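# Move a glass graduated cylinder from cart to bench

## Task

Take one graduated cylinder off the cart's top tray and leave it standing upright on the working surface of the bench that has shelves. Every other cylinder must also be standing at the end. It fails if any cylinder tips over or reaches the floor, or if one breaks: they are glass, so a drop of more than a few centimetres or a hard knock breaks them. The robot must release the cylinder and back away from it, and must not fall over or end up tilted. A cylinder that stays in place only because the robot is holding it does not count.

## Robot and tools

ROBOT. TidyBot++: a mobile base 0.54 m long, 0.50 m wide and 0.38 m tall on four driven casters. It can drive forward, slide sideways and spin in place. On top is a single seven-joint arm with a two-finger parallel gripper. The shoulder sits 0.12 m ahead of the base centre and 0.68 m above the floor. Cameras: base_camera is fixed on the base and looks forward (644x364 px). wrist_camera is a fisheye that looks along the hand (644x476 px).

FRAMES. Base frame: origin on the floor below the base centre, x ahead, y to the robot's left, z up. hand_pose is reported in this frame. It is the point between the finger pads; its z axis runs out along the fingers and its y axis is the line the pads close on. The odometry frame is the base frame as it was at scene start. base_odometry counts wheel rotation, so wheel slip reads as travel. Heading is positive to the left and runs from -3.142 to 3.142. base_tilt is in degrees, positive when leaning forward or to the right, with a fixed bias of about 1 degree.

execute_actions. Arguments are "actions", a list with zero or one action, and optionally "cameras". "cameras" is a list drawn from base_camera, wrist_camera and all. Leaving it out, null or ["all"] returns every image; [] returns none. An action may contain "base", "joints" and "speeds", and its motions start together.

- "base" holds exactly one key. Each is an offset from where the base last reported itself, not a pose. translate_m: metres, forward positive, -2 to 2. strafe_m: metres, left positive, -2 to 2. rotate_rad: radians, counter-clockwise seen from above positive, -6.3 to 6.3.
- "joints" holds absolute targets for the one arm, by name. joint_1_rad to joint_7_rad are in radians. gripper_pos is on a 0 to 1 scale: 0 is open and 1 is closed. The pad gap is roughly 85 x (1 - gripper_pos) mm.
- Joint ranges: joint_2_rad -2.249 to 2.249, joint_4_rad -2.579 to 2.579, joint_6_rad -2.099 to 2.099. Joints 1, 3, 5 and 7 are unlimited but always take the shorter way, so turn them in steps smaller than half a revolution.
- joint_1_rad positive turns the arm clockwise seen from above, opposite to rotate_rad. With the hand pointing down, joint_7_rad positive turns it counter-clockwise from above. At 1.57 the fingers open toward the robot's left and right.
- "speeds" caps this action's base speed: translate_m and strafe_m 0.05 to 0.5 m/s, rotate_rad 0.1 to 1.57 rad/s. The defaults are the maximums.

A base move that would need more than 8.667 s is refused, and no action may run past 15 s. Any unknown key or out-of-range value rejects the whole call and nothing moves. A joint or base left out of an action may still be pushing toward an earlier target.

ARM GEOMETRY. The upper arm is 0.42 m, the forearm 0.31 m and the hand 0.31 m (wrist to hand point). With joint_1_rad = 0, joint_3_rad = 3.14 and joint_5_rad = 0, roughly the start posture, the arm moves in the base's x-z plane. Tilt from vertical, forward positive: upper arm = joint_2_rad, forearm = joint_2_rad - joint_4_rad, hand = joint_2_rad - joint_4_rad - joint_6_rad. Forward reach from the shoulder is the sum of L*sin(tilt); height above it is the sum of L*cos(tilt). A downward-pointing hand reaches about 0.94 m above the floor at most, and only near the base. The arm starts folded with the hand down; the wrist then sticks out up to 0.08 m past the base front and the elbow is up to 1.15 m high. Closed fingertips reach about 20 mm beyond the hand point.

OTHER TOOLS. wait: seconds from 0 to 10, commands nothing new and returns state and images. zoom_image: camera plus region [x0, y0, x1, y1] in pixels of that camera's latest image, at most 504 by 504. read_manual: licence texts only. finished_scene: pass the scene number. It ends the scene for good and reports success, so call it only after the cylinder stands freely and the robot is clear.

RESULTS. base_status and joint_status give one word per motion:
- done: reached. For the base this only means the wheels turned; a blocked base can stop short and still say done.
- off_target: at rest away from the target and possibly still pushing.
- contact_stop or time_out: the target is dropped and the joint or base holds where it stopped.
- "joint command not followed" with a "cause:" line: a self-collision check withheld the arm targets. Affected joints read not_followed and may be retried later.
- on_its_own: motion you did not command.

The gripper sent to 1 reads done if empty and off_target if it is holding something. motor_effort gives percent of maximum, with the action's peak in brackets; it is biased and noisy. "ARM HIT" means the arm struck the base or itself.

Torque limits: joints 1 to 4 fault at 104.5 N m (warning at 56.7); joints 5 to 7 fault at 51.3 N m (warning at 29.4). A fault freezes the arm and gripper for 10 s and skips the rest of the call. MOTOR HOT appears at 60 °C. At 75 °C an OVER-TEMPERATURE FAULT lets the arm sink and joints show limit_stop_at_motor_heat; send those targets again.

ACCURACY. Friction and load leave joints a little off target, and the hand often ends 1 to 2 cm from where its targets would put it. To correct, send last command + (wanted angle - read angle). While holding something, never command the angle a joint currently reads, because the arm sags further. hand_pose can itself be 1 to 2 cm wrong, so trust the camera images. Odometry drifts over many moves. The robot keeps holding its last command while you think.

CAUTIONS. The cylinders are glass. Grip gently rather than sending full close, since it squeezes with about 100 N. Set a cylinder down until it almost touches before opening, and never knock it or any neighbour. Drive slowly near the cart and bench. Never keep driving while the arm is snagged high, because the robot can tip. Pulling or pushing sideways on a raised hand can lift wheels. Loose objects may get brief random pushes. At the end, open the gripper, lift clear and back away.

Each tool is called in YAML: its name, and indented under it one key for each argument.

## Session

execute_actions:
  actions: []

Scene clock: 0.00 s.
base_odometry: x=+0.000 y=+0.000 heading=+0.000 (m, m, rad; odometry frame)
base_tilt: forward=-0.4 right=-0.1 (deg)
base_status: not commanded
joint_positions: joint_1_rad=-0.043 joint_2_rad=-0.341 joint_3_rad=+3.168 joint_4_rad=-2.502 joint_5_rad=-0.001 joint_6_rad=-0.910 joint_7_rad=+1.535 gripper_pos=+0.000
joint_status: not commanded
motor_effort: joint_1_rad=+0 joint_2_rad=-1 joint_3_rad=-1 joint_4_rad=+16 joint_5_rad=+0 joint_6_rad=+1 joint_7_rad=-1 (%)
hand_pose: x=+0.2617 y=+0.0049 z=+0.5931 quat_wxyz=(-0.006, +0.999, -0.010, +0.035) (m; base frame)
pictures: base_camera, wrist_camera
Images, in order (width x height): base_camera 644x364, wrist_camera 644x476.

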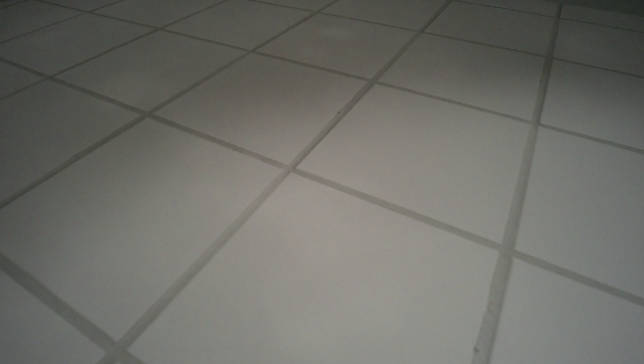

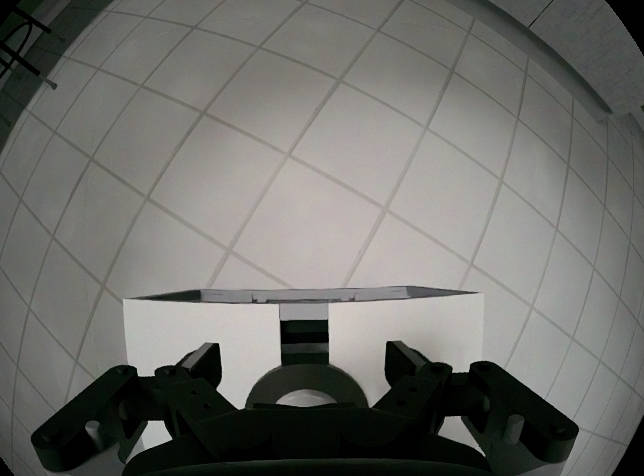

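execute_actions:
  actions:
    - {"joints":{"joint_6_rad":0.3}}
  cameras: ["wrist_camera"]

execute_actions:
  actions:
    - {"base":{"rotate_rad":-2.0}}
  cameras: ["wrist_camera"]

execute_actions:
  actions:
    - {"base":{"rotate_rad":-2.0}}
  cameras: ["wrist_camera"]

Scene clock: 1.77 s.
base_odometry: x=+0.000 y=+0.000 heading=+0.000 (m, m, rad; odometry frame)
base_tilt: forward=-0.4 right=-0.1 (deg)
base_status: not commanded
joint_positions: joint_1_rad=-0.043 joint_2_rad=-0.341 joint_3_rad=+3.168 joint_4_rad=-2.501 joint_5_rad=-0.001 joint_6_rad=+0.295 joint_7_rad=+1.535 gripper_pos=+0.000
joint_status: all done
motor_effort: joint_1_rad=+0(0) joint_2_rad=-5(5) joint_3_rad=+0(0) joint_4_rad=+21(21) joint_5_rad=+0(0) joint_6_rad=+9(9) joint_7_rad=-1(1) (%)
hand_pose: x=+0.5379 y=+0.0073 z=+0.8139 quat_wxyz=(-0.020, +0.803, -0.011, +0.596) (m; base frame)
pictures: wrist_camera
Images, in order (width x height): wrist_camera 644x476.

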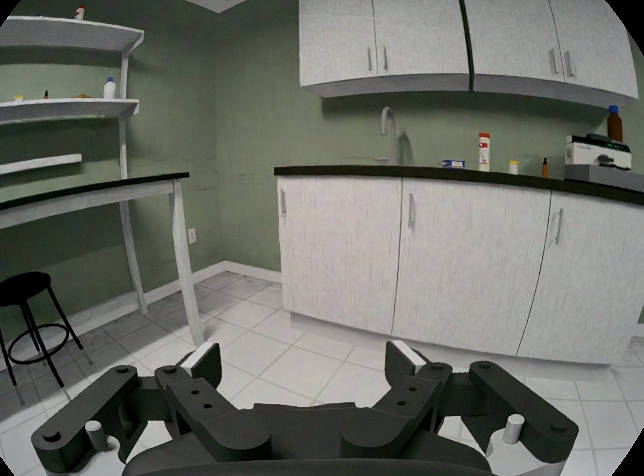

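Scene clock: 4.33 s.
base_odometry: x=+0.000 y=+0.000 heading=-2.000 (m, m, rad; odometry frame)
base_tilt: forward=-0.4 right=-0.1 (deg)
base_status: done
joint_positions: joint_1_rad=-0.043 joint_2_rad=-0.341 joint_3_rad=+3.168 joint_4_rad=-2.501 joint_5_rad=-0.001 joint_6_rad=+0.295 joint_7_rad=+1.535 gripper_pos=+0.000
joint_status: not commanded
motor_effort: joint_1_rad=+0(1) joint_2_rad=-5(6) joint_3_rad=+1(0) joint_4_rad=+21(21) joint_5_rad=+0(0) joint_6_rad=+9(9) joint_7_rad=+0(0) (%)
hand_pose: x=+0.5379 y=+0.0073 z=+0.8139 quat_wxyz=(-0.020, +0.803, -0.011, +0.596) (m; base frame)
pictures: wrist_camera
Images, in order (width x height): wrist_camera 644x476.

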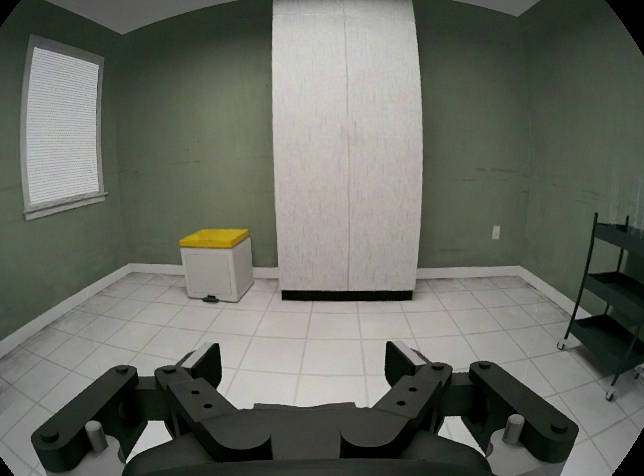

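Scene clock: 6.90 s.
base_odometry: x=+0.000 y=+0.000 heading=+2.284 (m, m, rad; odometry frame)
base_tilt: forward=-0.4 right=-0.1 (deg)
base_status: done
joint_positions: joint_1_rad=-0.043 joint_2_rad=-0.341 joint_3_rad=+3.168 joint_4_rad=-2.501 joint_5_rad=-0.001 joint_6_rad=+0.295 joint_7_rad=+1.535 gripper_pos=+0.000
joint_status: not commanded
motor_effort: joint_1_rad=+0(1) joint_2_rad=-5(6) joint_3_rad=+1(0) joint_4_rad=+21(22) joint_5_rad=+0(0) joint_6_rad=+9(9) joint_7_rad=+0(0) (%)
hand_pose: x=+0.5379 y=+0.0073 z=+0.8139 quat_wxyz=(-0.020, +0.803, -0.011, +0.596) (m; base frame)
pictures: wrist_camera
Images, in order (width x height): wrist_camera 644x476.

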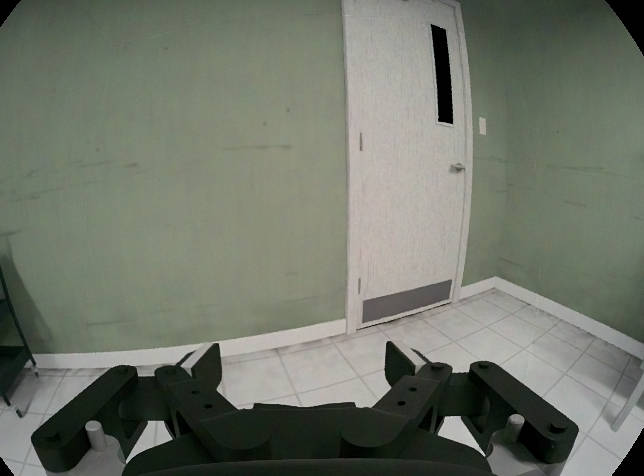

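execute_actions:
  actions:
    - {"base":{"rotate_rad":0.95}}

zoom_image:
  camera: "wrist_camera"
  region: [200,100,440,340]

Scene clock: 9.00 s.
base_odometry: x=+0.000 y=+0.000 heading=-3.049 (m, m, rad; odometry frame)
base_tilt: forward=-0.4 right=-0.1 (deg)
base_status: done
joint_positions: joint_1_rad=-0.043 joint_2_rad=-0.341 joint_3_rad=+3.168 joint_4_rad=-2.501 joint_5_rad=-0.001 joint_6_rad=+0.295 joint_7_rad=+1.535 gripper_pos=+0.000
joint_status: not commanded
motor_effort: joint_1_rad=-1(1) joint_2_rad=-5(6) joint_3_rad=-1(1) joint_4_rad=+21(21) joint_5_rad=+0(0) joint_6_rad=+9(9) joint_7_rad=+0(1) (%)
hand_pose: x=+0.5379 y=+0.0074 z=+0.8139 quat_wxyz=(-0.020, +0.803, -0.010, +0.596) (m; base frame)
pictures: base_camera, wrist_camera
Images, in order (width x height): base_camera 644x364, wrist_camera 644x476.

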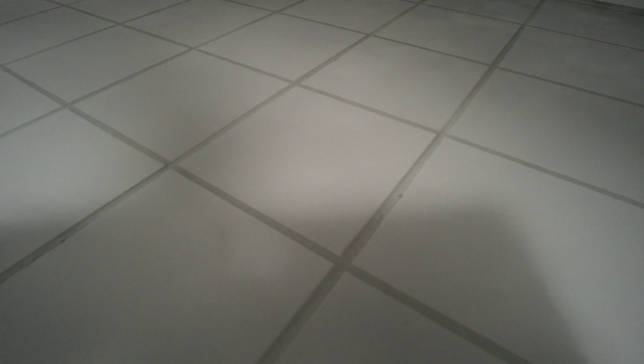

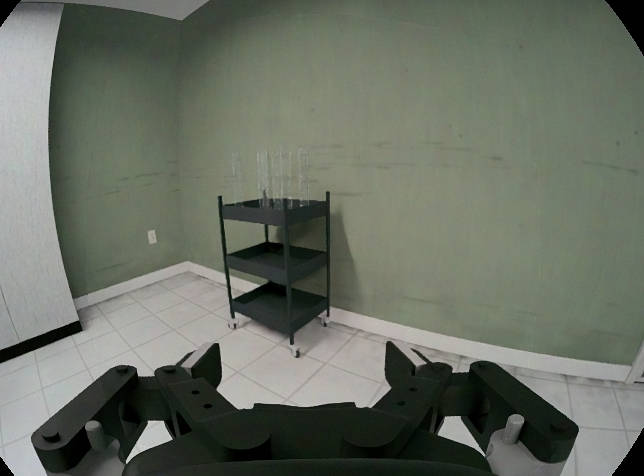

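Region (200, 100, 440, 340) of wrist_camera's 644x476 image, scaled by 2.100.

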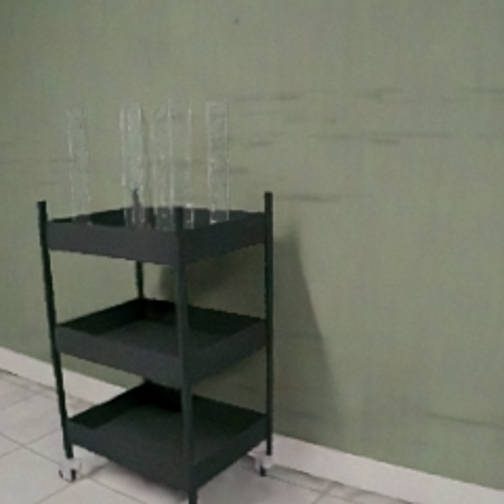

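execute_actions:
  actions:
    - {"base":{"rotate_rad":-0.52},"joints":{"joint_1_rad":0,"joint_2_rad":0.3,"joint_3_rad":3.14,"joint_4_rad":-2.41,"joint_5_rad":0,"joint_6_rad":1.14,"joint_7_rad":1.57}}
  cameras: []

execute_actions:
  actions:
    - {"base":{"strafe_m":0.9}}

Scene clock: 11.67 s.
base_odometry: x=+0.000 y=+0.000 heading=+2.715 (m, m, rad; odometry frame)
base_tilt: forward=-0.4 right=-0.1 (deg)
base_status: done
joint_positions: joint_1_rad=-0.019 joint_2_rad=+0.294 joint_3_rad=+3.159 joint_4_rad=-2.427 joint_5_rad=-0.001 joint_6_rad=+1.114 joint_7_rad=+1.542 gripper_pos=+0.000
joint_status: all done
motor_effort: joint_1_rad=+0(2) joint_2_rad=-20(21) joint_3_rad=+0(2) joint_4_rad=+14(21) joint_5_rad=+0(1) joint_6_rad=+9(8) joint_7_rad=+0(0) (%)
hand_pose: x=+0.6805 y=+0.0030 z=+0.7864 quat_wxyz=(-0.009, +0.720, -0.008, +0.694) (m; base frame)
pictures: none
No camera images: the call's "cameras" was empty. Leave "cameras" out to get every camera's image.

Scene clock: 14.83 s.
base_odometry: x=-0.373 y=-0.819 heading=+2.715 (m, m, rad; odometry frame)
base_tilt: forward=-0.4 right=-0.1 (deg)
base_status: done
joint_positions: joint_1_rad=-0.012 joint_2_rad=+0.294 joint_3_rad=+3.153 joint_4_rad=-2.427 joint_5_rad=-0.001 joint_6_rad=+1.114 joint_7_rad=+1.542 gripper_pos=+0.000
joint_status: not commanded
motor_effort: joint_1_rad=+0(2) joint_2_rad=-20(20) joint_3_rad=+0(1) joint_4_rad=+14(14) joint_5_rad=+0(1) joint_6_rad=+9(9) joint_7_rad=+0(1) (%)
hand_pose: x=+0.6805 y=+0.0019 z=+0.7865 quat_wxyz=(-0.009, +0.720, -0.009, +0.694) (m; base frame)
pictures: base_camera, wrist_camera
Images, in order (width x height): base_camera 644x364, wrist_camera 644x476.

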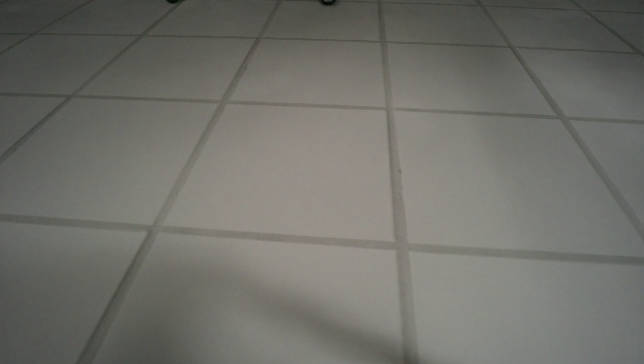

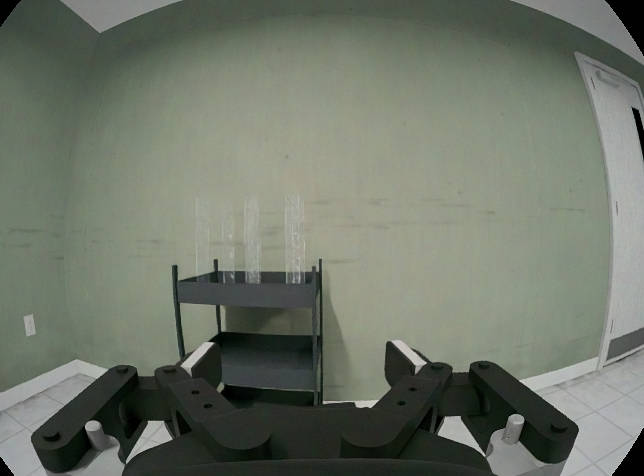

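execute_actions:
  actions:
    - {"base":{"strafe_m":0.06},"joints":{"joint_1_rad":0.012,"joint_2_rad":0.3,"joint_4_rad":-2.05,"joint_6_rad":0.81,"joint_7_rad":1.6}}
  cameras: []

execute_actions:
  actions:
    - {"base":{"translate_m":0.25}}

zoom_image:
  camera: "wrist_camera"
  region: [120,140,440,400]

Scene clock: 16.67 s.
base_odometry: x=-0.398 y=-0.874 heading=+2.714 (m, m, rad; odometry frame)
base_tilt: forward=-0.4 right=-0.1 (deg)
base_status: done
joint_positions: joint_1_rad=-0.005 joint_2_rad=+0.294 joint_3_rad=+3.148 joint_4_rad=-2.064 joint_5_rad=-0.001 joint_6_rad=+0.837 joint_7_rad=+1.572 gripper_pos=+0.000
joint_status: all done
motor_effort: joint_1_rad=+0(2) joint_2_rad=-24(24) joint_3_rad=+0(2) joint_4_rad=+19(19) joint_5_rad=+0(1) joint_6_rad=+9(9) joint_7_rad=+0(0) (%)
hand_pose: x=+0.7738 y=+0.0003 z=+0.8777 quat_wxyz=(+0.002, +0.689, +0.000, +0.725) (m; base frame)
pictures: none
No camera images: the call's "cameras" was empty. Leave "cameras" out to get every camera's image.

Scene clock: 18.43 s.
base_odometry: x=-0.626 y=-0.770 heading=+2.715 (m, m, rad; odometry frame)
base_tilt: forward=-0.4 right=-0.1 (deg)
base_status: done
joint_positions: joint_1_rad=-0.005 joint_2_rad=+0.300 joint_3_rad=+3.148 joint_4_rad=-2.060 joint_5_rad=-0.001 joint_6_rad=+0.836 joint_7_rad=+1.572 gripper_pos=+0.000
joint_status: not commanded
motor_effort: joint_1_rad=+0(2) joint_2_rad=-24(27) joint_3_rad=-1(1) joint_4_rad=+19(21) joint_5_rad=+0(0) joint_6_rad=+9(9) joint_7_rad=-1(0) (%)
hand_pose: x=+0.7760 y=+0.0002 z=+0.8750 quat_wxyz=(+0.002, +0.691, +0.000, +0.723) (m; base frame)
pictures: base_camera, wrist_camera
Images, in order (width x height): base_camera 644x364, wrist_camera 644x476.

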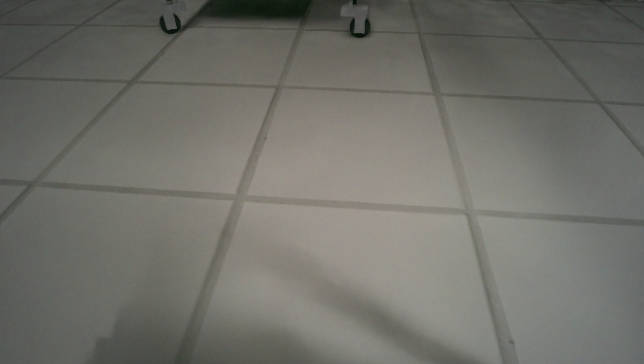

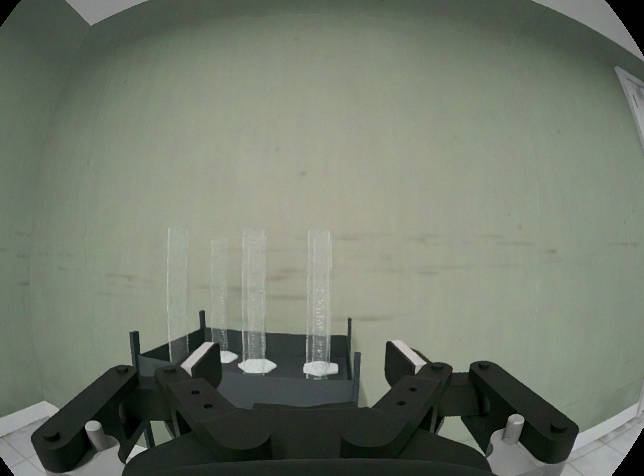

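Region (120, 140, 440, 400) of wrist_camera's 644x476 image, scaled by 1.575; it fills the top 410 rows of this view, and the rest is white.

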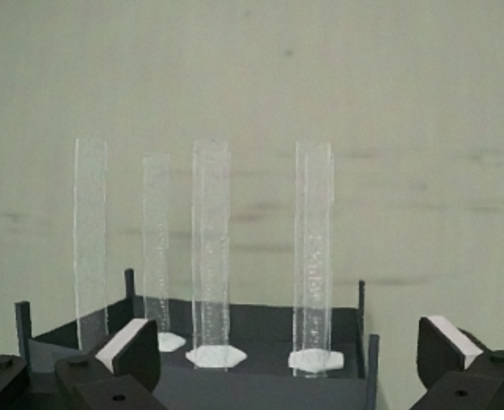

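execute_actions:
  actions:
    - {"base":{"translate_m":0.25},"speeds":{"translate_m":0.2}}

Scene clock: 20.73 s.
base_odometry: x=-0.854 y=-0.667 heading=+2.715 (m, m, rad; odometry frame)
base_tilt: forward=-0.4 right=-0.1 (deg)
base_status: done
joint_positions: joint_1_rad=-0.005 joint_2_rad=+0.300 joint_3_rad=+3.148 joint_4_rad=-2.059 joint_5_rad=-0.001 joint_6_rad=+0.835 joint_7_rad=+1.572 gripper_pos=+0.000
joint_status: not commanded
motor_effort: joint_1_rad=+0(1) joint_2_rad=-25(27) joint_3_rad=-1(1) joint_4_rad=+19(20) joint_5_rad=+0(0) joint_6_rad=+9(10) joint_7_rad=-1(0) (%)
hand_pose: x=+0.7761 y=+0.0002 z=+0.8753 quat_wxyz=(+0.002, +0.690, +0.000, +0.723) (m; base frame)
pictures: base_camera, wrist_camera
Images, in order (width x height): base_camera 644x364, wrist_camera 644x476.

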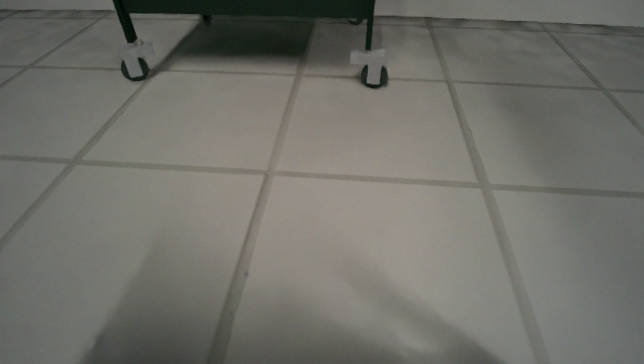

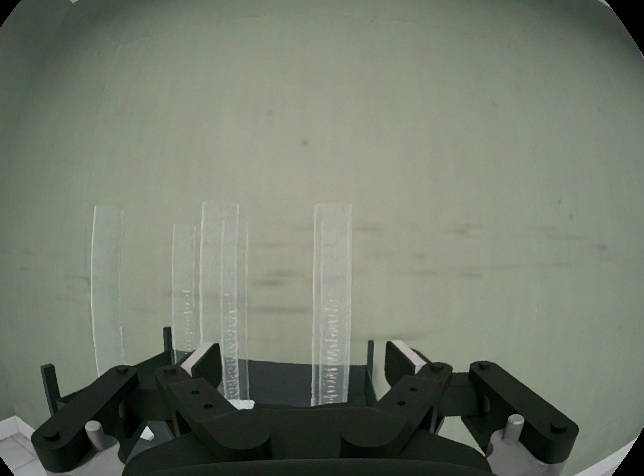

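execute_actions:
  actions:
    - {"base":{"strafe_m":-0.035},"speeds":{"strafe_m":0.1}}
  cameras: []

execute_actions:
  actions:
    - {"base":{"translate_m":0.1},"speeds":{"translate_m":0.1}}
  cameras: ["wrist_camera"]

Scene clock: 22.00 s.
base_odometry: x=-0.839 y=-0.635 heading=+2.716 (m, m, rad; odometry frame)
base_tilt: forward=-0.4 right=-0.1 (deg)
base_status: done
joint_positions: joint_1_rad=+0.003 joint_2_rad=+0.300 joint_3_rad=+3.148 joint_4_rad=-2.059 joint_5_rad=-0.001 joint_6_rad=+0.835 joint_7_rad=+1.572 gripper_pos=+0.000
joint_status: not commanded
motor_effort: joint_1_rad=+0(2) joint_2_rad=-25(25) joint_3_rad=+1(2) joint_4_rad=+19(19) joint_5_rad=+0(0) joint_6_rad=+9(9) joint_7_rad=-1(0) (%)
hand_pose: x=+0.7760 y=-0.0048 z=+0.8753 quat_wxyz=(+0.005, +0.690, -0.003, +0.723) (m; base frame)
pictures: none
No camera images: the call's "cameras" was empty. Leave "cameras" out to get every camera's image.

Scene clock: 23.57 s.
base_odometry: x=-0.931 y=-0.593 heading=+2.715 (m, m, rad; odometry frame)
base_tilt: forward=-0.4 right=-0.2 (deg)
base_status: done
joint_positions: joint_1_rad=+0.003 joint_2_rad=+0.300 joint_3_rad=+3.148 joint_4_rad=-2.059 joint_5_rad=-0.001 joint_6_rad=+0.835 joint_7_rad=+1.572 gripper_pos=+0.000
joint_status: not commanded
motor_effort: joint_1_rad=+0(1) joint_2_rad=-24(27) joint_3_rad=-1(1) joint_4_rad=+19(21) joint_5_rad=+0(0) joint_6_rad=+9(10) joint_7_rad=+0(1) (%)
hand_pose: x=+0.7761 y=-0.0048 z=+0.8754 quat_wxyz=(+0.005, +0.690, -0.003, +0.723) (m; base frame)
pictures: wrist_camera
Images, in order (width x height): wrist_camera 644x476.

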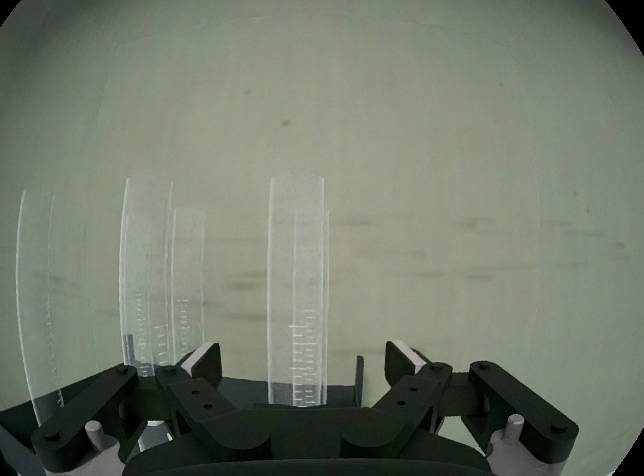

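execute_actions:
  actions:
    - {"base":{"translate_m":0.09},"speeds":{"translate_m":0.1}}
  cameras: ["wrist_camera"]

Scene clock: 25.13 s.
base_odometry: x=-1.013 y=-0.556 heading=+2.715 (m, m, rad; odometry frame)
base_tilt: forward=-0.4 right=-0.2 (deg)
base_status: done
joint_positions: joint_1_rad=+0.003 joint_2_rad=+0.300 joint_3_rad=+3.148 joint_4_rad=-2.058 joint_5_rad=-0.001 joint_6_rad=+0.835 joint_7_rad=+1.572 gripper_pos=+0.000
joint_status: not commanded
motor_effort: joint_1_rad=+0(2) joint_2_rad=-25(27) joint_3_rad=-1(1) joint_4_rad=+19(21) joint_5_rad=+0(0) joint_6_rad=+9(9) joint_7_rad=+0(0) (%)
hand_pose: x=+0.7762 y=-0.0048 z=+0.8755 quat_wxyz=(+0.005, +0.690, -0.003, +0.723) (m; base frame)
pictures: wrist_camera
Images, in order (width x height): wrist_camera 644x476.

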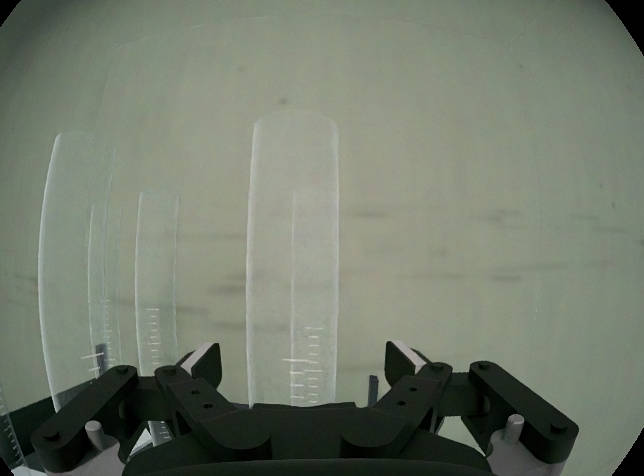

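execute_actions:
  actions:
    - {"base":{"strafe_m":0.006},"speeds":{"strafe_m":0.05}}
  cameras: []

execute_actions:
  actions:
    - {"joints":{"gripper_pos":1}}
  cameras: ["wrist_camera"]

Scene clock: 25.83 s.
base_odometry: x=-1.015 y=-0.561 heading=+2.715 (m, m, rad; odometry frame)
base_tilt: forward=-0.4 right=-0.1 (deg)
base_status: done
joint_positions: joint_1_rad=+0.004 joint_2_rad=+0.300 joint_3_rad=+3.148 joint_4_rad=-2.058 joint_5_rad=-0.001 joint_6_rad=+0.835 joint_7_rad=+1.572 gripper_pos=+0.000
joint_status: not commanded
motor_effort: joint_1_rad=-1(3) joint_2_rad=-24(25) joint_3_rad=-1(2) joint_4_rad=+19(20) joint_5_rad=+0(0) joint_6_rad=+9(9) joint_7_rad=+0(0) (%)
hand_pose: x=+0.7762 y=-0.0050 z=+0.8755 quat_wxyz=(+0.005, +0.690, -0.003, +0.723) (m; base frame)
pictures: none
No camera images: the call's "cameras" was empty. Leave "cameras" out to get every camera's image.

Scene clock: 26.93 s.
base_odometry: x=-1.015 y=-0.561 heading=+2.715 (m, m, rad; odometry frame)
base_tilt: forward=-0.4 right=-0.1 (deg)
base_status: not commanded
joint_positions: joint_1_rad=+0.004 joint_2_rad=+0.300 joint_3_rad=+3.148 joint_4_rad=-2.058 joint_5_rad=-0.001 joint_6_rad=+0.834 joint_7_rad=+1.572 gripper_pos=+0.552
joint_status: gripper_pos off_target (ended at +0.552, target +1.000)
motor_effort: joint_1_rad=-1(1) joint_2_rad=-25(26) joint_3_rad=-1(0) joint_4_rad=+19(20) joint_5_rad=+0(0) joint_6_rad=+9(10) joint_7_rad=-1(1) (%)
hand_pose: x=+0.7762 y=-0.0050 z=+0.8753 quat_wxyz=(+0.005, +0.691, -0.003, +0.723) (m; base frame)
pictures: wrist_camera
Images, in order (width x height): wrist_camera 644x476.

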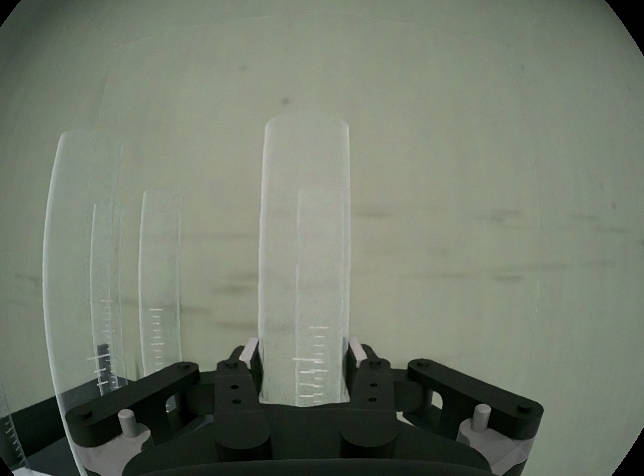

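execute_actions:
  actions:
    - {"joints":{"joint_2_rad":0.13,"joint_4_rad":-1.825,"joint_6_rad":0.385},"speeds":{}}
  cameras: ["wrist_camera"]

execute_actions:
  actions:
    - {"joints":{"joint_2_rad":0.077,"joint_4_rad":-1.39,"joint_6_rad":-0.09}}
  cameras: ["wrist_camera"]

execute_actions:
  actions:
    - {"base":{"translate_m":-0.5},"speeds":{"translate_m":0.3}}
  cameras: []

execute_actions:
  actions:
    - {"base":{"rotate_rad":-2.62},"speeds":{"rotate_rad":0.8}}

action 0: "speeds" must be an object that gives a speed for at least one key that is commanded beside it, as in {"translate_m": 0.5}; or leave "speeds" out

Scene clock: 29.37 s.
base_odometry: x=-1.015 y=-0.561 heading=+2.715 (m, m, rad; odometry frame)
base_tilt: forward=-0.4 right=-0.1 (deg)
base_status: not commanded
joint_positions: joint_1_rad=+0.004 joint_2_rad=+0.091 joint_3_rad=+3.148 joint_4_rad=-1.414 joint_5_rad=-0.001 joint_6_rad=-0.076 joint_7_rad=+1.572 gripper_pos=+0.552
joint_status: all done
motor_effort: joint_1_rad=+0(0) joint_2_rad=-24(30) joint_3_rad=+0(0) joint_4_rad=+27(27) joint_5_rad=+0(0) joint_6_rad=+11(12) joint_7_rad=+0(0) (%)
hand_pose: x=+0.7822 y=-0.0050 z=+1.1185 quat_wxyz=(+0.004, +0.711, -0.003, +0.704) (m; base frame)
pictures: wrist_camera
Images, in order (width x height): wrist_camera 644x476.

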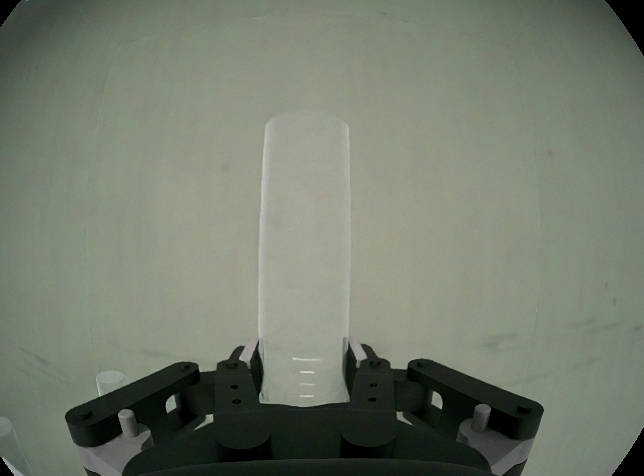

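Scene clock: 32.00 s.
base_odometry: x=-0.560 y=-0.768 heading=+2.715 (m, m, rad; odometry frame)
base_tilt: forward=-0.4 right=-0.1 (deg)
base_status: done
joint_positions: joint_1_rad=+0.004 joint_2_rad=+0.087 joint_3_rad=+3.148 joint_4_rad=-1.414 joint_5_rad=-0.001 joint_6_rad=-0.079 joint_7_rad=+1.572 gripper_pos=+0.552
joint_status: not commanded
motor_effort: joint_1_rad=+0(2) joint_2_rad=-24(28) joint_3_rad=+0(2) joint_4_rad=+27(29) joint_5_rad=+0(1) joint_6_rad=+10(11) joint_7_rad=+0(0) (%)
hand_pose: x=+0.7805 y=-0.0051 z=+1.1204 quat_wxyz=(+0.004, +0.710, -0.003, +0.704) (m; base frame)
pictures: none
No camera images: the call's "cameras" was empty. Leave "cameras" out to get every camera's image.

Scene clock: 36.13 s.
base_odometry: x=-0.560 y=-0.768 heading=+0.095 (m, m, rad; odometry frame)
base_tilt: forward=-0.4 right=-0.2 (deg)
base_status: done
joint_positions: joint_1_rad=+0.013 joint_2_rad=+0.087 joint_3_rad=+3.143 joint_4_rad=-1.414 joint_5_rad=-0.001 joint_6_rad=-0.079 joint_7_rad=+1.572 gripper_pos=+0.552
joint_status: not commanded
motor_effort: joint_1_rad=+0(4) joint_2_rad=-24(26) joint_3_rad=-1(3) joint_4_rad=+27(27) joint_5_rad=+0(0) joint_6_rad=+11(11) joint_7_rad=+0(0) (%)
hand_pose: x=+0.7804 y=-0.0081 z=+1.1203 quat_wxyz=(+0.005, +0.710, -0.005, +0.704) (m; base frame)
pictures: base_camera, wrist_camera
Images, in order (width x height): base_camera 644x364, wrist_camera 644x476.

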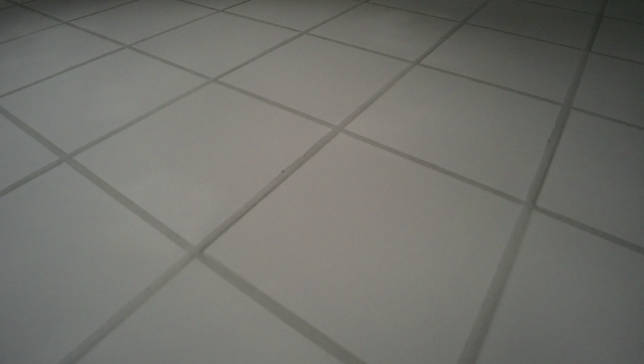

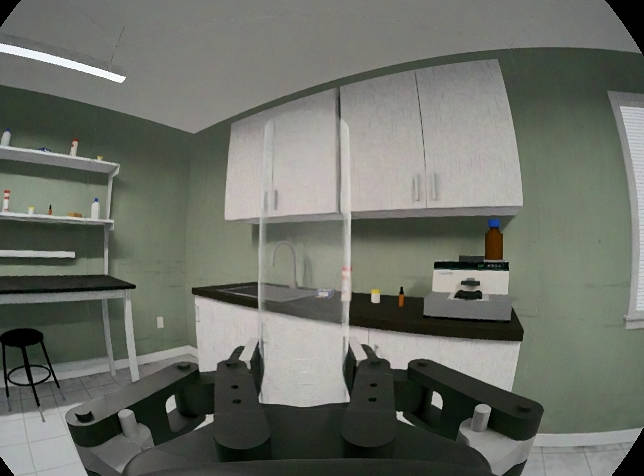

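execute_actions:
  actions:
    - {"base":{"rotate_rad":1.045},"speeds":{"rotate_rad":0.8}}

Scene clock: 38.43 s.
base_odometry: x=-0.560 y=-0.768 heading=+1.140 (m, m, rad; odometry frame)
base_tilt: forward=-0.4 right=-0.1 (deg)
base_status: done
joint_positions: joint_1_rad=+0.011 joint_2_rad=+0.087 joint_3_rad=+3.140 joint_4_rad=-1.414 joint_5_rad=-0.001 joint_6_rad=-0.079 joint_7_rad=+1.572 gripper_pos=+0.552
joint_status: not commanded
motor_effort: joint_1_rad=+0(4) joint_2_rad=-24(26) joint_3_rad=-1(3) joint_4_rad=+27(28) joint_5_rad=+0(0) joint_6_rad=+11(12) joint_7_rad=-1(0) (%)
hand_pose: x=+0.7804 y=-0.0051 z=+1.1203 quat_wxyz=(+0.004, +0.710, -0.003, +0.704) (m; base frame)
pictures: base_camera, wrist_camera
Images, in order (width x height): base_camera 644x364, wrist_camera 644x476.

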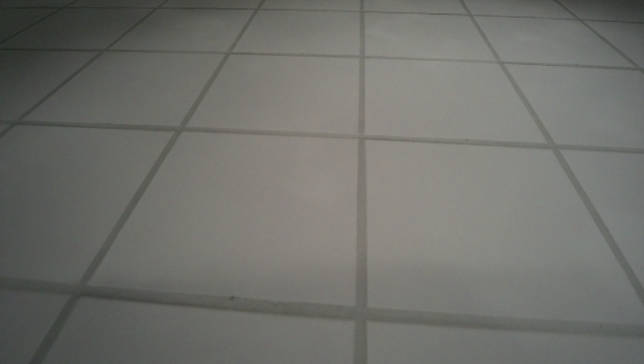

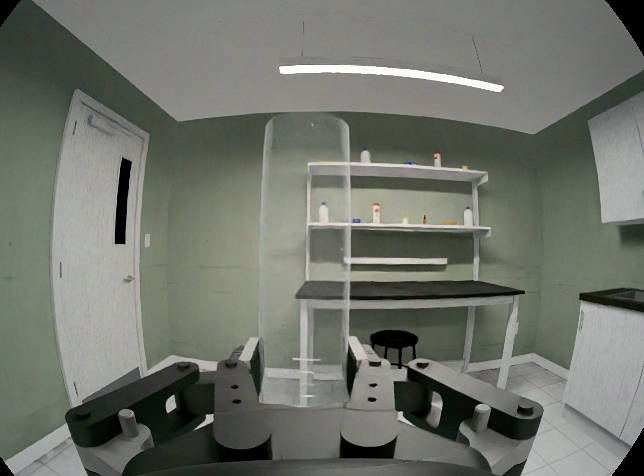

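execute_actions:
  actions:
    - {"base":{"strafe_m":-1.0},"speeds":{"strafe_m":0.4}}
  cameras: []

execute_actions:
  actions:
    - {"base":{"translate_m":1.05},"speeds":{"translate_m":0.4}}

Scene clock: 42.43 s.
base_odometry: x=+0.349 y=-1.185 heading=+1.141 (m, m, rad; odometry frame)
base_tilt: forward=-0.4 right=-0.1 (deg)
base_status: done
joint_positions: joint_1_rad=+0.011 joint_2_rad=+0.087 joint_3_rad=+3.140 joint_4_rad=-1.414 joint_5_rad=-0.001 joint_6_rad=-0.079 joint_7_rad=+1.573 gripper_pos=+0.552
joint_status: not commanded
motor_effort: joint_1_rad=-1(3) joint_2_rad=-24(25) joint_3_rad=-1(2) joint_4_rad=+27(28) joint_5_rad=+0(0) joint_6_rad=+11(11) joint_7_rad=+0(1) (%)
hand_pose: x=+0.7804 y=-0.0052 z=+1.1203 quat_wxyz=(+0.004, +0.710, -0.003, +0.704) (m; base frame)
pictures: none
No camera images: the call's "cameras" was empty. Leave "cameras" out to get every camera's image.

Scene clock: 46.23 s.
base_odometry: x=+0.788 y=-0.231 heading=+1.140 (m, m, rad; odometry frame)
base_tilt: forward=-0.4 right=-0.1 (deg)
base_status: done
joint_positions: joint_1_rad=+0.011 joint_2_rad=+0.091 joint_3_rad=+3.140 joint_4_rad=-1.413 joint_5_rad=-0.001 joint_6_rad=-0.080 joint_7_rad=+1.573 gripper_pos=+0.552
joint_status: not commanded
motor_effort: joint_1_rad=+0(1) joint_2_rad=-25(27) joint_3_rad=-1(1) joint_4_rad=+27(29) joint_5_rad=+0(1) joint_6_rad=+11(12) joint_7_rad=+0(0) (%)
hand_pose: x=+0.7823 y=-0.0052 z=+1.1174 quat_wxyz=(+0.004, +0.712, -0.003, +0.702) (m; base frame)
pictures: base_camera, wrist_camera
Images, in order (width x height): base_camera 644x364, wrist_camera 644x476.

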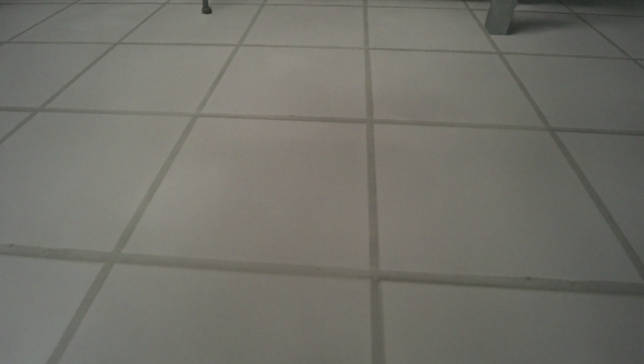

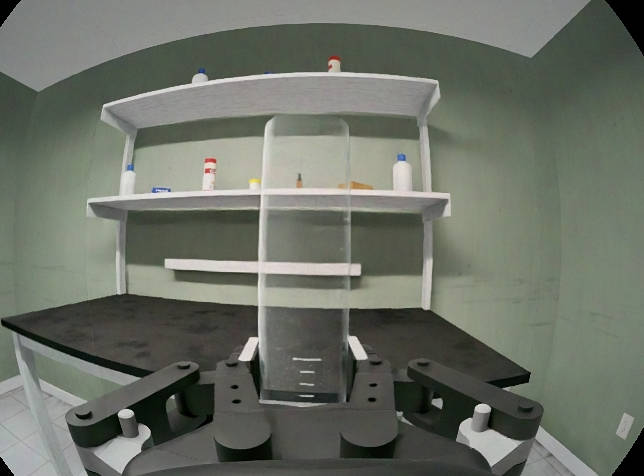

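execute_actions:
  actions:
    - {"joints":{"joint_2_rad":0.08,"joint_4_rad":-1.21,"joint_6_rad":-0.25}}
  cameras: []

execute_actions:
  actions:
    - {"base":{"translate_m":0.3},"speeds":{"translate_m":0.2}}

Scene clock: 47.80 s.
base_odometry: x=+0.788 y=-0.231 heading=+1.140 (m, m, rad; odometry frame)
base_tilt: forward=-0.4 right=-0.1 (deg)
base_status: not commanded
joint_positions: joint_1_rad=+0.011 joint_2_rad=+0.090 joint_3_rad=+3.140 joint_4_rad=-1.232 joint_5_rad=-0.001 joint_6_rad=-0.235 joint_7_rad=+1.573 gripper_pos=+0.552
joint_status: all done
motor_effort: joint_1_rad=+0(0) joint_2_rad=-23(26) joint_3_rad=+0(1) joint_4_rad=+26(28) joint_5_rad=+0(0) joint_6_rad=+11(12) joint_7_rad=-1(0) (%)
hand_pose: x=+0.7728 y=-0.0051 z=+1.1825 quat_wxyz=(+0.004, +0.702, -0.003, +0.712) (m; base frame)
pictures: none
No camera images: the call's "cameras" was empty. Leave "cameras" out to get every camera's image.

Scene clock: 50.07 s.
base_odometry: x=+0.914 y=+0.042 heading=+1.140 (m, m, rad; odometry frame)
base_tilt: forward=-0.4 right=-0.1 (deg)
base_status: done
joint_positions: joint_1_rad=+0.011 joint_2_rad=+0.094 joint_3_rad=+3.140 joint_4_rad=-1.232 joint_5_rad=-0.001 joint_6_rad=-0.238 joint_7_rad=+1.573 gripper_pos=+0.552
joint_status: not commanded
motor_effort: joint_1_rad=+0(1) joint_2_rad=-24(27) joint_3_rad=+0(0) joint_4_rad=+26(28) joint_5_rad=+0(1) joint_6_rad=+11(12) joint_7_rad=+0(0) (%)
hand_pose: x=+0.7746 y=-0.0051 z=+1.1793 quat_wxyz=(+0.004, +0.705, -0.003, +0.710) (m; base frame)
pictures: base_camera, wrist_camera
Images, in order (width x height): base_camera 644x364, wrist_camera 644x476.

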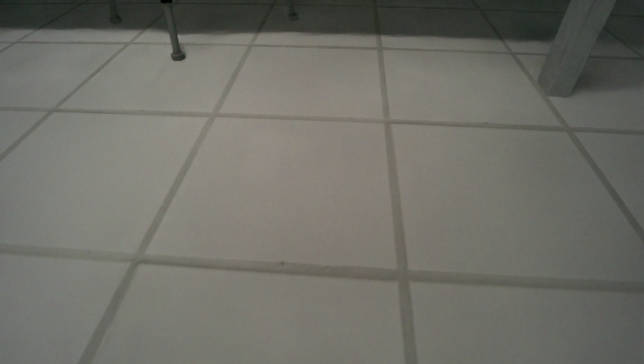

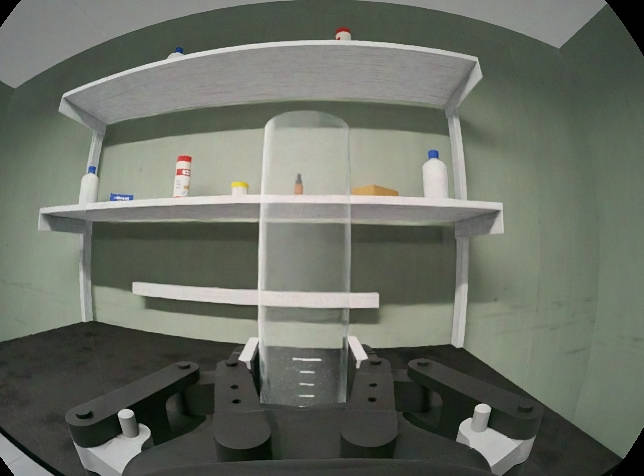

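execute_actions:
  actions:
    - {"base":{"translate_m":0.2},"speeds":{"translate_m":0.15}}
  cameras: ["wrist_camera"]

execute_actions:
  actions:
    - {"joints":{"joint_2_rad":0.08,"joint_4_rad":-1.33,"joint_6_rad":-0.15}}
  cameras: []

execute_actions:
  actions:
    - {"joints":{"joint_2_rad":0.08,"joint_4_rad":-1.39,"joint_6_rad":-0.09}}
  cameras: []

Scene clock: 52.40 s.
base_odometry: x=+0.997 y=+0.224 heading=+1.139 (m, m, rad; odometry frame)
base_tilt: forward=-0.4 right=-0.1 (deg)
base_status: done
joint_positions: joint_1_rad=+0.011 joint_2_rad=+0.095 joint_3_rad=+3.140 joint_4_rad=-1.232 joint_5_rad=-0.001 joint_6_rad=-0.239 joint_7_rad=+1.573 gripper_pos=+0.552
joint_status: not commanded
motor_effort: joint_1_rad=+0(1) joint_2_rad=-24(27) joint_3_rad=-1(1) joint_4_rad=+26(28) joint_5_rad=+0(0) joint_6_rad=+11(12) joint_7_rad=+0(0) (%)
hand_pose: x=+0.7752 y=-0.0051 z=+1.1783 quat_wxyz=(+0.004, +0.705, -0.003, +0.709) (m; base frame)
pictures: wrist_camera
Images, in order (width x height): wrist_camera 644x476.

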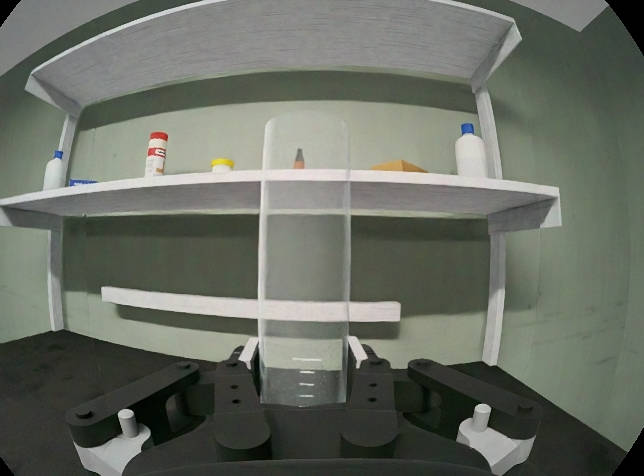

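Scene clock: 53.37 s.
base_odometry: x=+0.997 y=+0.224 heading=+1.139 (m, m, rad; odometry frame)
base_tilt: forward=-0.4 right=-0.1 (deg)
base_status: not commanded
joint_positions: joint_1_rad=+0.011 joint_2_rad=+0.095 joint_3_rad=+3.140 joint_4_rad=-1.332 joint_5_rad=-0.001 joint_6_rad=-0.187 joint_7_rad=+1.573 gripper_pos=+0.552
joint_status: all done
motor_effort: joint_1_rad=+0(0) joint_2_rad=-24(26) joint_3_rad=-1(0) joint_4_rad=+27(28) joint_5_rad=+0(0) joint_6_rad=+11(11) joint_7_rad=+0(0) (%)
hand_pose: x=+0.7809 y=-0.0052 z=+1.1323 quat_wxyz=(+0.003, +0.722, -0.003, +0.692) (m; base frame)
pictures: none
No camera images: the call's "cameras" was empty. Leave "cameras" out to get every camera's image.

Scene clock: 54.13 s.
base_odometry: x=+0.997 y=+0.224 heading=+1.139 (m, m, rad; odometry frame)
base_tilt: forward=-0.4 right=-0.1 (deg)
base_status: not commanded
joint_positions: joint_1_rad=+0.011 joint_2_rad=+0.089 joint_3_rad=+3.140 joint_4_rad=-1.377 joint_5_rad=-0.001 joint_6_rad=-0.118 joint_7_rad=+1.573 gripper_pos=+0.552
joint_status: all done
motor_effort: joint_1_rad=+0(0) joint_2_rad=-23(24) joint_3_rad=+0(0) joint_4_rad=+25(27) joint_5_rad=+0(0) joint_6_rad=+10(10) joint_7_rad=+0(0) (%)
hand_pose: x=+0.7803 y=-0.0052 z=+1.1297 quat_wxyz=(+0.004, +0.712, -0.003, +0.702) (m; base frame)
pictures: none
No camera images: the call's "cameras" was empty. Leave "cameras" out to get every camera's image.

execute_actions:
  actions:
    - {"joints":{"gripper_pos":0.45}}
  cameras: ["wrist_camera"]

Scene clock: 55.17 s.
base_odometry: x=+0.997 y=+0.224 heading=+1.139 (m, m, rad; odometry frame)
base_tilt: forward=-0.4 right=-0.1 (deg)
base_status: not commanded
joint_positions: joint_1_rad=+0.011 joint_2_rad=+0.089 joint_3_rad=+3.140 joint_4_rad=-1.377 joint_5_rad=-0.001 joint_6_rad=-0.118 joint_7_rad=+1.573 gripper_pos=+0.450
joint_status: all done
motor_effort: joint_1_rad=+0(0) joint_2_rad=-21(23) joint_3_rad=-1(1) joint_4_rad=+25(25) joint_5_rad=+0(0) joint_6_rad=+9(9) joint_7_rad=+0(0) (%)
hand_pose: x=+0.7804 y=-0.0052 z=+1.1297 quat_wxyz=(+0.004, +0.712, -0.003, +0.702) (m; base frame)
pictures: wrist_camera
Images, in order (width x height): wrist_camera 644x476.

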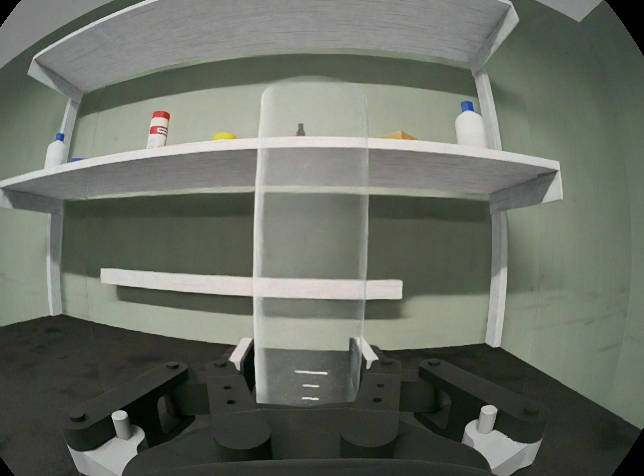

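execute_actions:
  actions:
    - {"joints":{"gripper_pos":0.3}}
  cameras: ["wrist_camera"]

Scene clock: 55.87 s.
base_odometry: x=+0.997 y=+0.224 heading=+1.139 (m, m, rad; odometry frame)
base_tilt: forward=-0.4 right=-0.1 (deg)
base_status: not commanded
joint_positions: joint_1_rad=+0.011 joint_2_rad=+0.089 joint_3_rad=+3.140 joint_4_rad=-1.377 joint_5_rad=-0.001 joint_6_rad=-0.118 joint_7_rad=+1.573 gripper_pos=+0.300
joint_status: all done
motor_effort: joint_1_rad=+0(0) joint_2_rad=-22(22) joint_3_rad=-1(0) joint_4_rad=+24(25) joint_5_rad=+0(0) joint_6_rad=+10(9) joint_7_rad=+0(1) (%)
hand_pose: x=+0.7804 y=-0.0052 z=+1.1297 quat_wxyz=(+0.004, +0.712, -0.003, +0.702) (m; base frame)
pictures: wrist_camera
Images, in order (width x height): wrist_camera 644x476.

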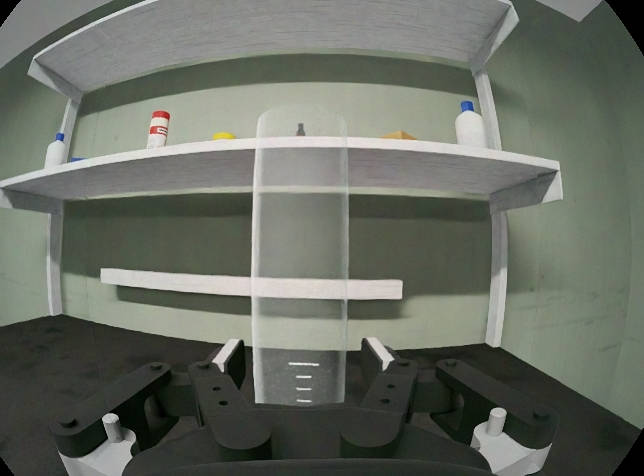

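It was rocking. Check that it has settled.

execute_actions:
  actions:
    - {"joints":{"gripper_pos":0}}
  cameras: ["wrist_camera"]

execute_actions:
  actions:
    - {"base":{"translate_m":-0.35},"speeds":{"translate_m":0.2}}
  cameras: ["wrist_camera"]

Scene clock: 56.73 s.
base_odometry: x=+0.997 y=+0.224 heading=+1.139 (m, m, rad; odometry frame)
base_tilt: forward=-0.4 right=-0.1 (deg)
base_status: not commanded
joint_positions: joint_1_rad=+0.011 joint_2_rad=+0.089 joint_3_rad=+3.140 joint_4_rad=-1.377 joint_5_rad=-0.001 joint_6_rad=-0.118 joint_7_rad=+1.573 gripper_pos=+0.000
joint_status: all done
motor_effort: joint_1_rad=+0(0) joint_2_rad=-22(22) joint_3_rad=+0(0) joint_4_rad=+24(25) joint_5_rad=+0(0) joint_6_rad=+9(9) joint_7_rad=-1(0) (%)
hand_pose: x=+0.7804 y=-0.0052 z=+1.1297 quat_wxyz=(+0.004, +0.712, -0.003, +0.702) (m; base frame)
pictures: wrist_camera
Images, in order (width x height): wrist_camera 644x476.

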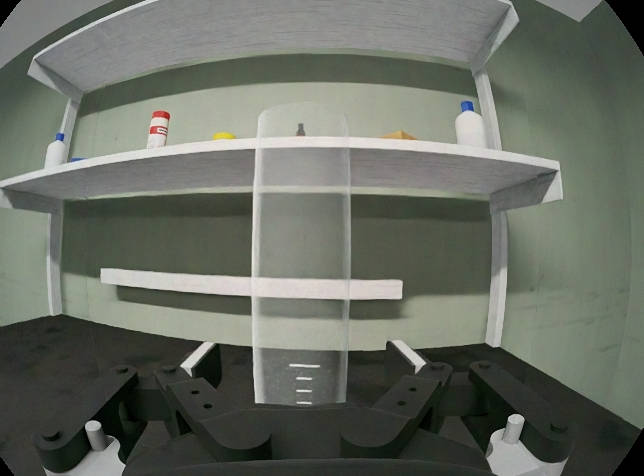

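Scene clock: 59.27 s.
base_odometry: x=+0.851 y=-0.094 heading=+1.139 (m, m, rad; odometry frame)
base_tilt: forward=-0.4 right=-0.1 (deg)
base_status: done
joint_positions: joint_1_rad=+0.011 joint_2_rad=+0.080 joint_3_rad=+3.140 joint_4_rad=-1.378 joint_5_rad=-0.001 joint_6_rad=-0.115 joint_7_rad=+1.573 gripper_pos=+0.000
joint_status: not commanded
motor_effort: joint_1_rad=+0(1) joint_2_rad=-21(26) joint_3_rad=-1(1) joint_4_rad=+24(26) joint_5_rad=+0(0) joint_6_rad=+9(10) joint_7_rad=-1(0) (%)
hand_pose: x=+0.7760 y=-0.0052 z=+1.1364 quat_wxyz=(+0.004, +0.708, -0.003, +0.707) (m; base frame)
pictures: wrist_camera
Images, in order (width x height): wrist_camera 644x476.

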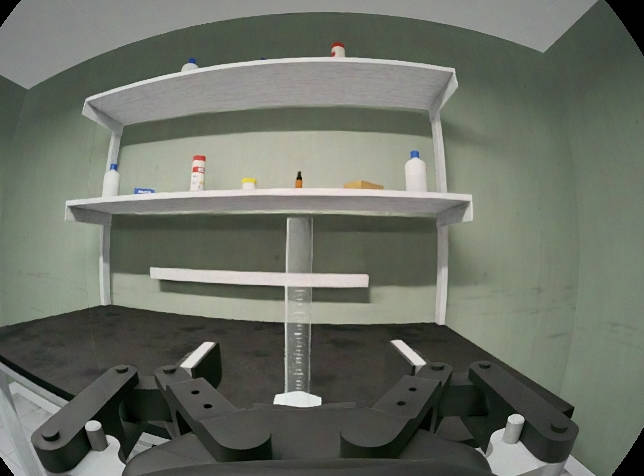

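finished_scene:
  scene: 1

The scene is finished: the task was done.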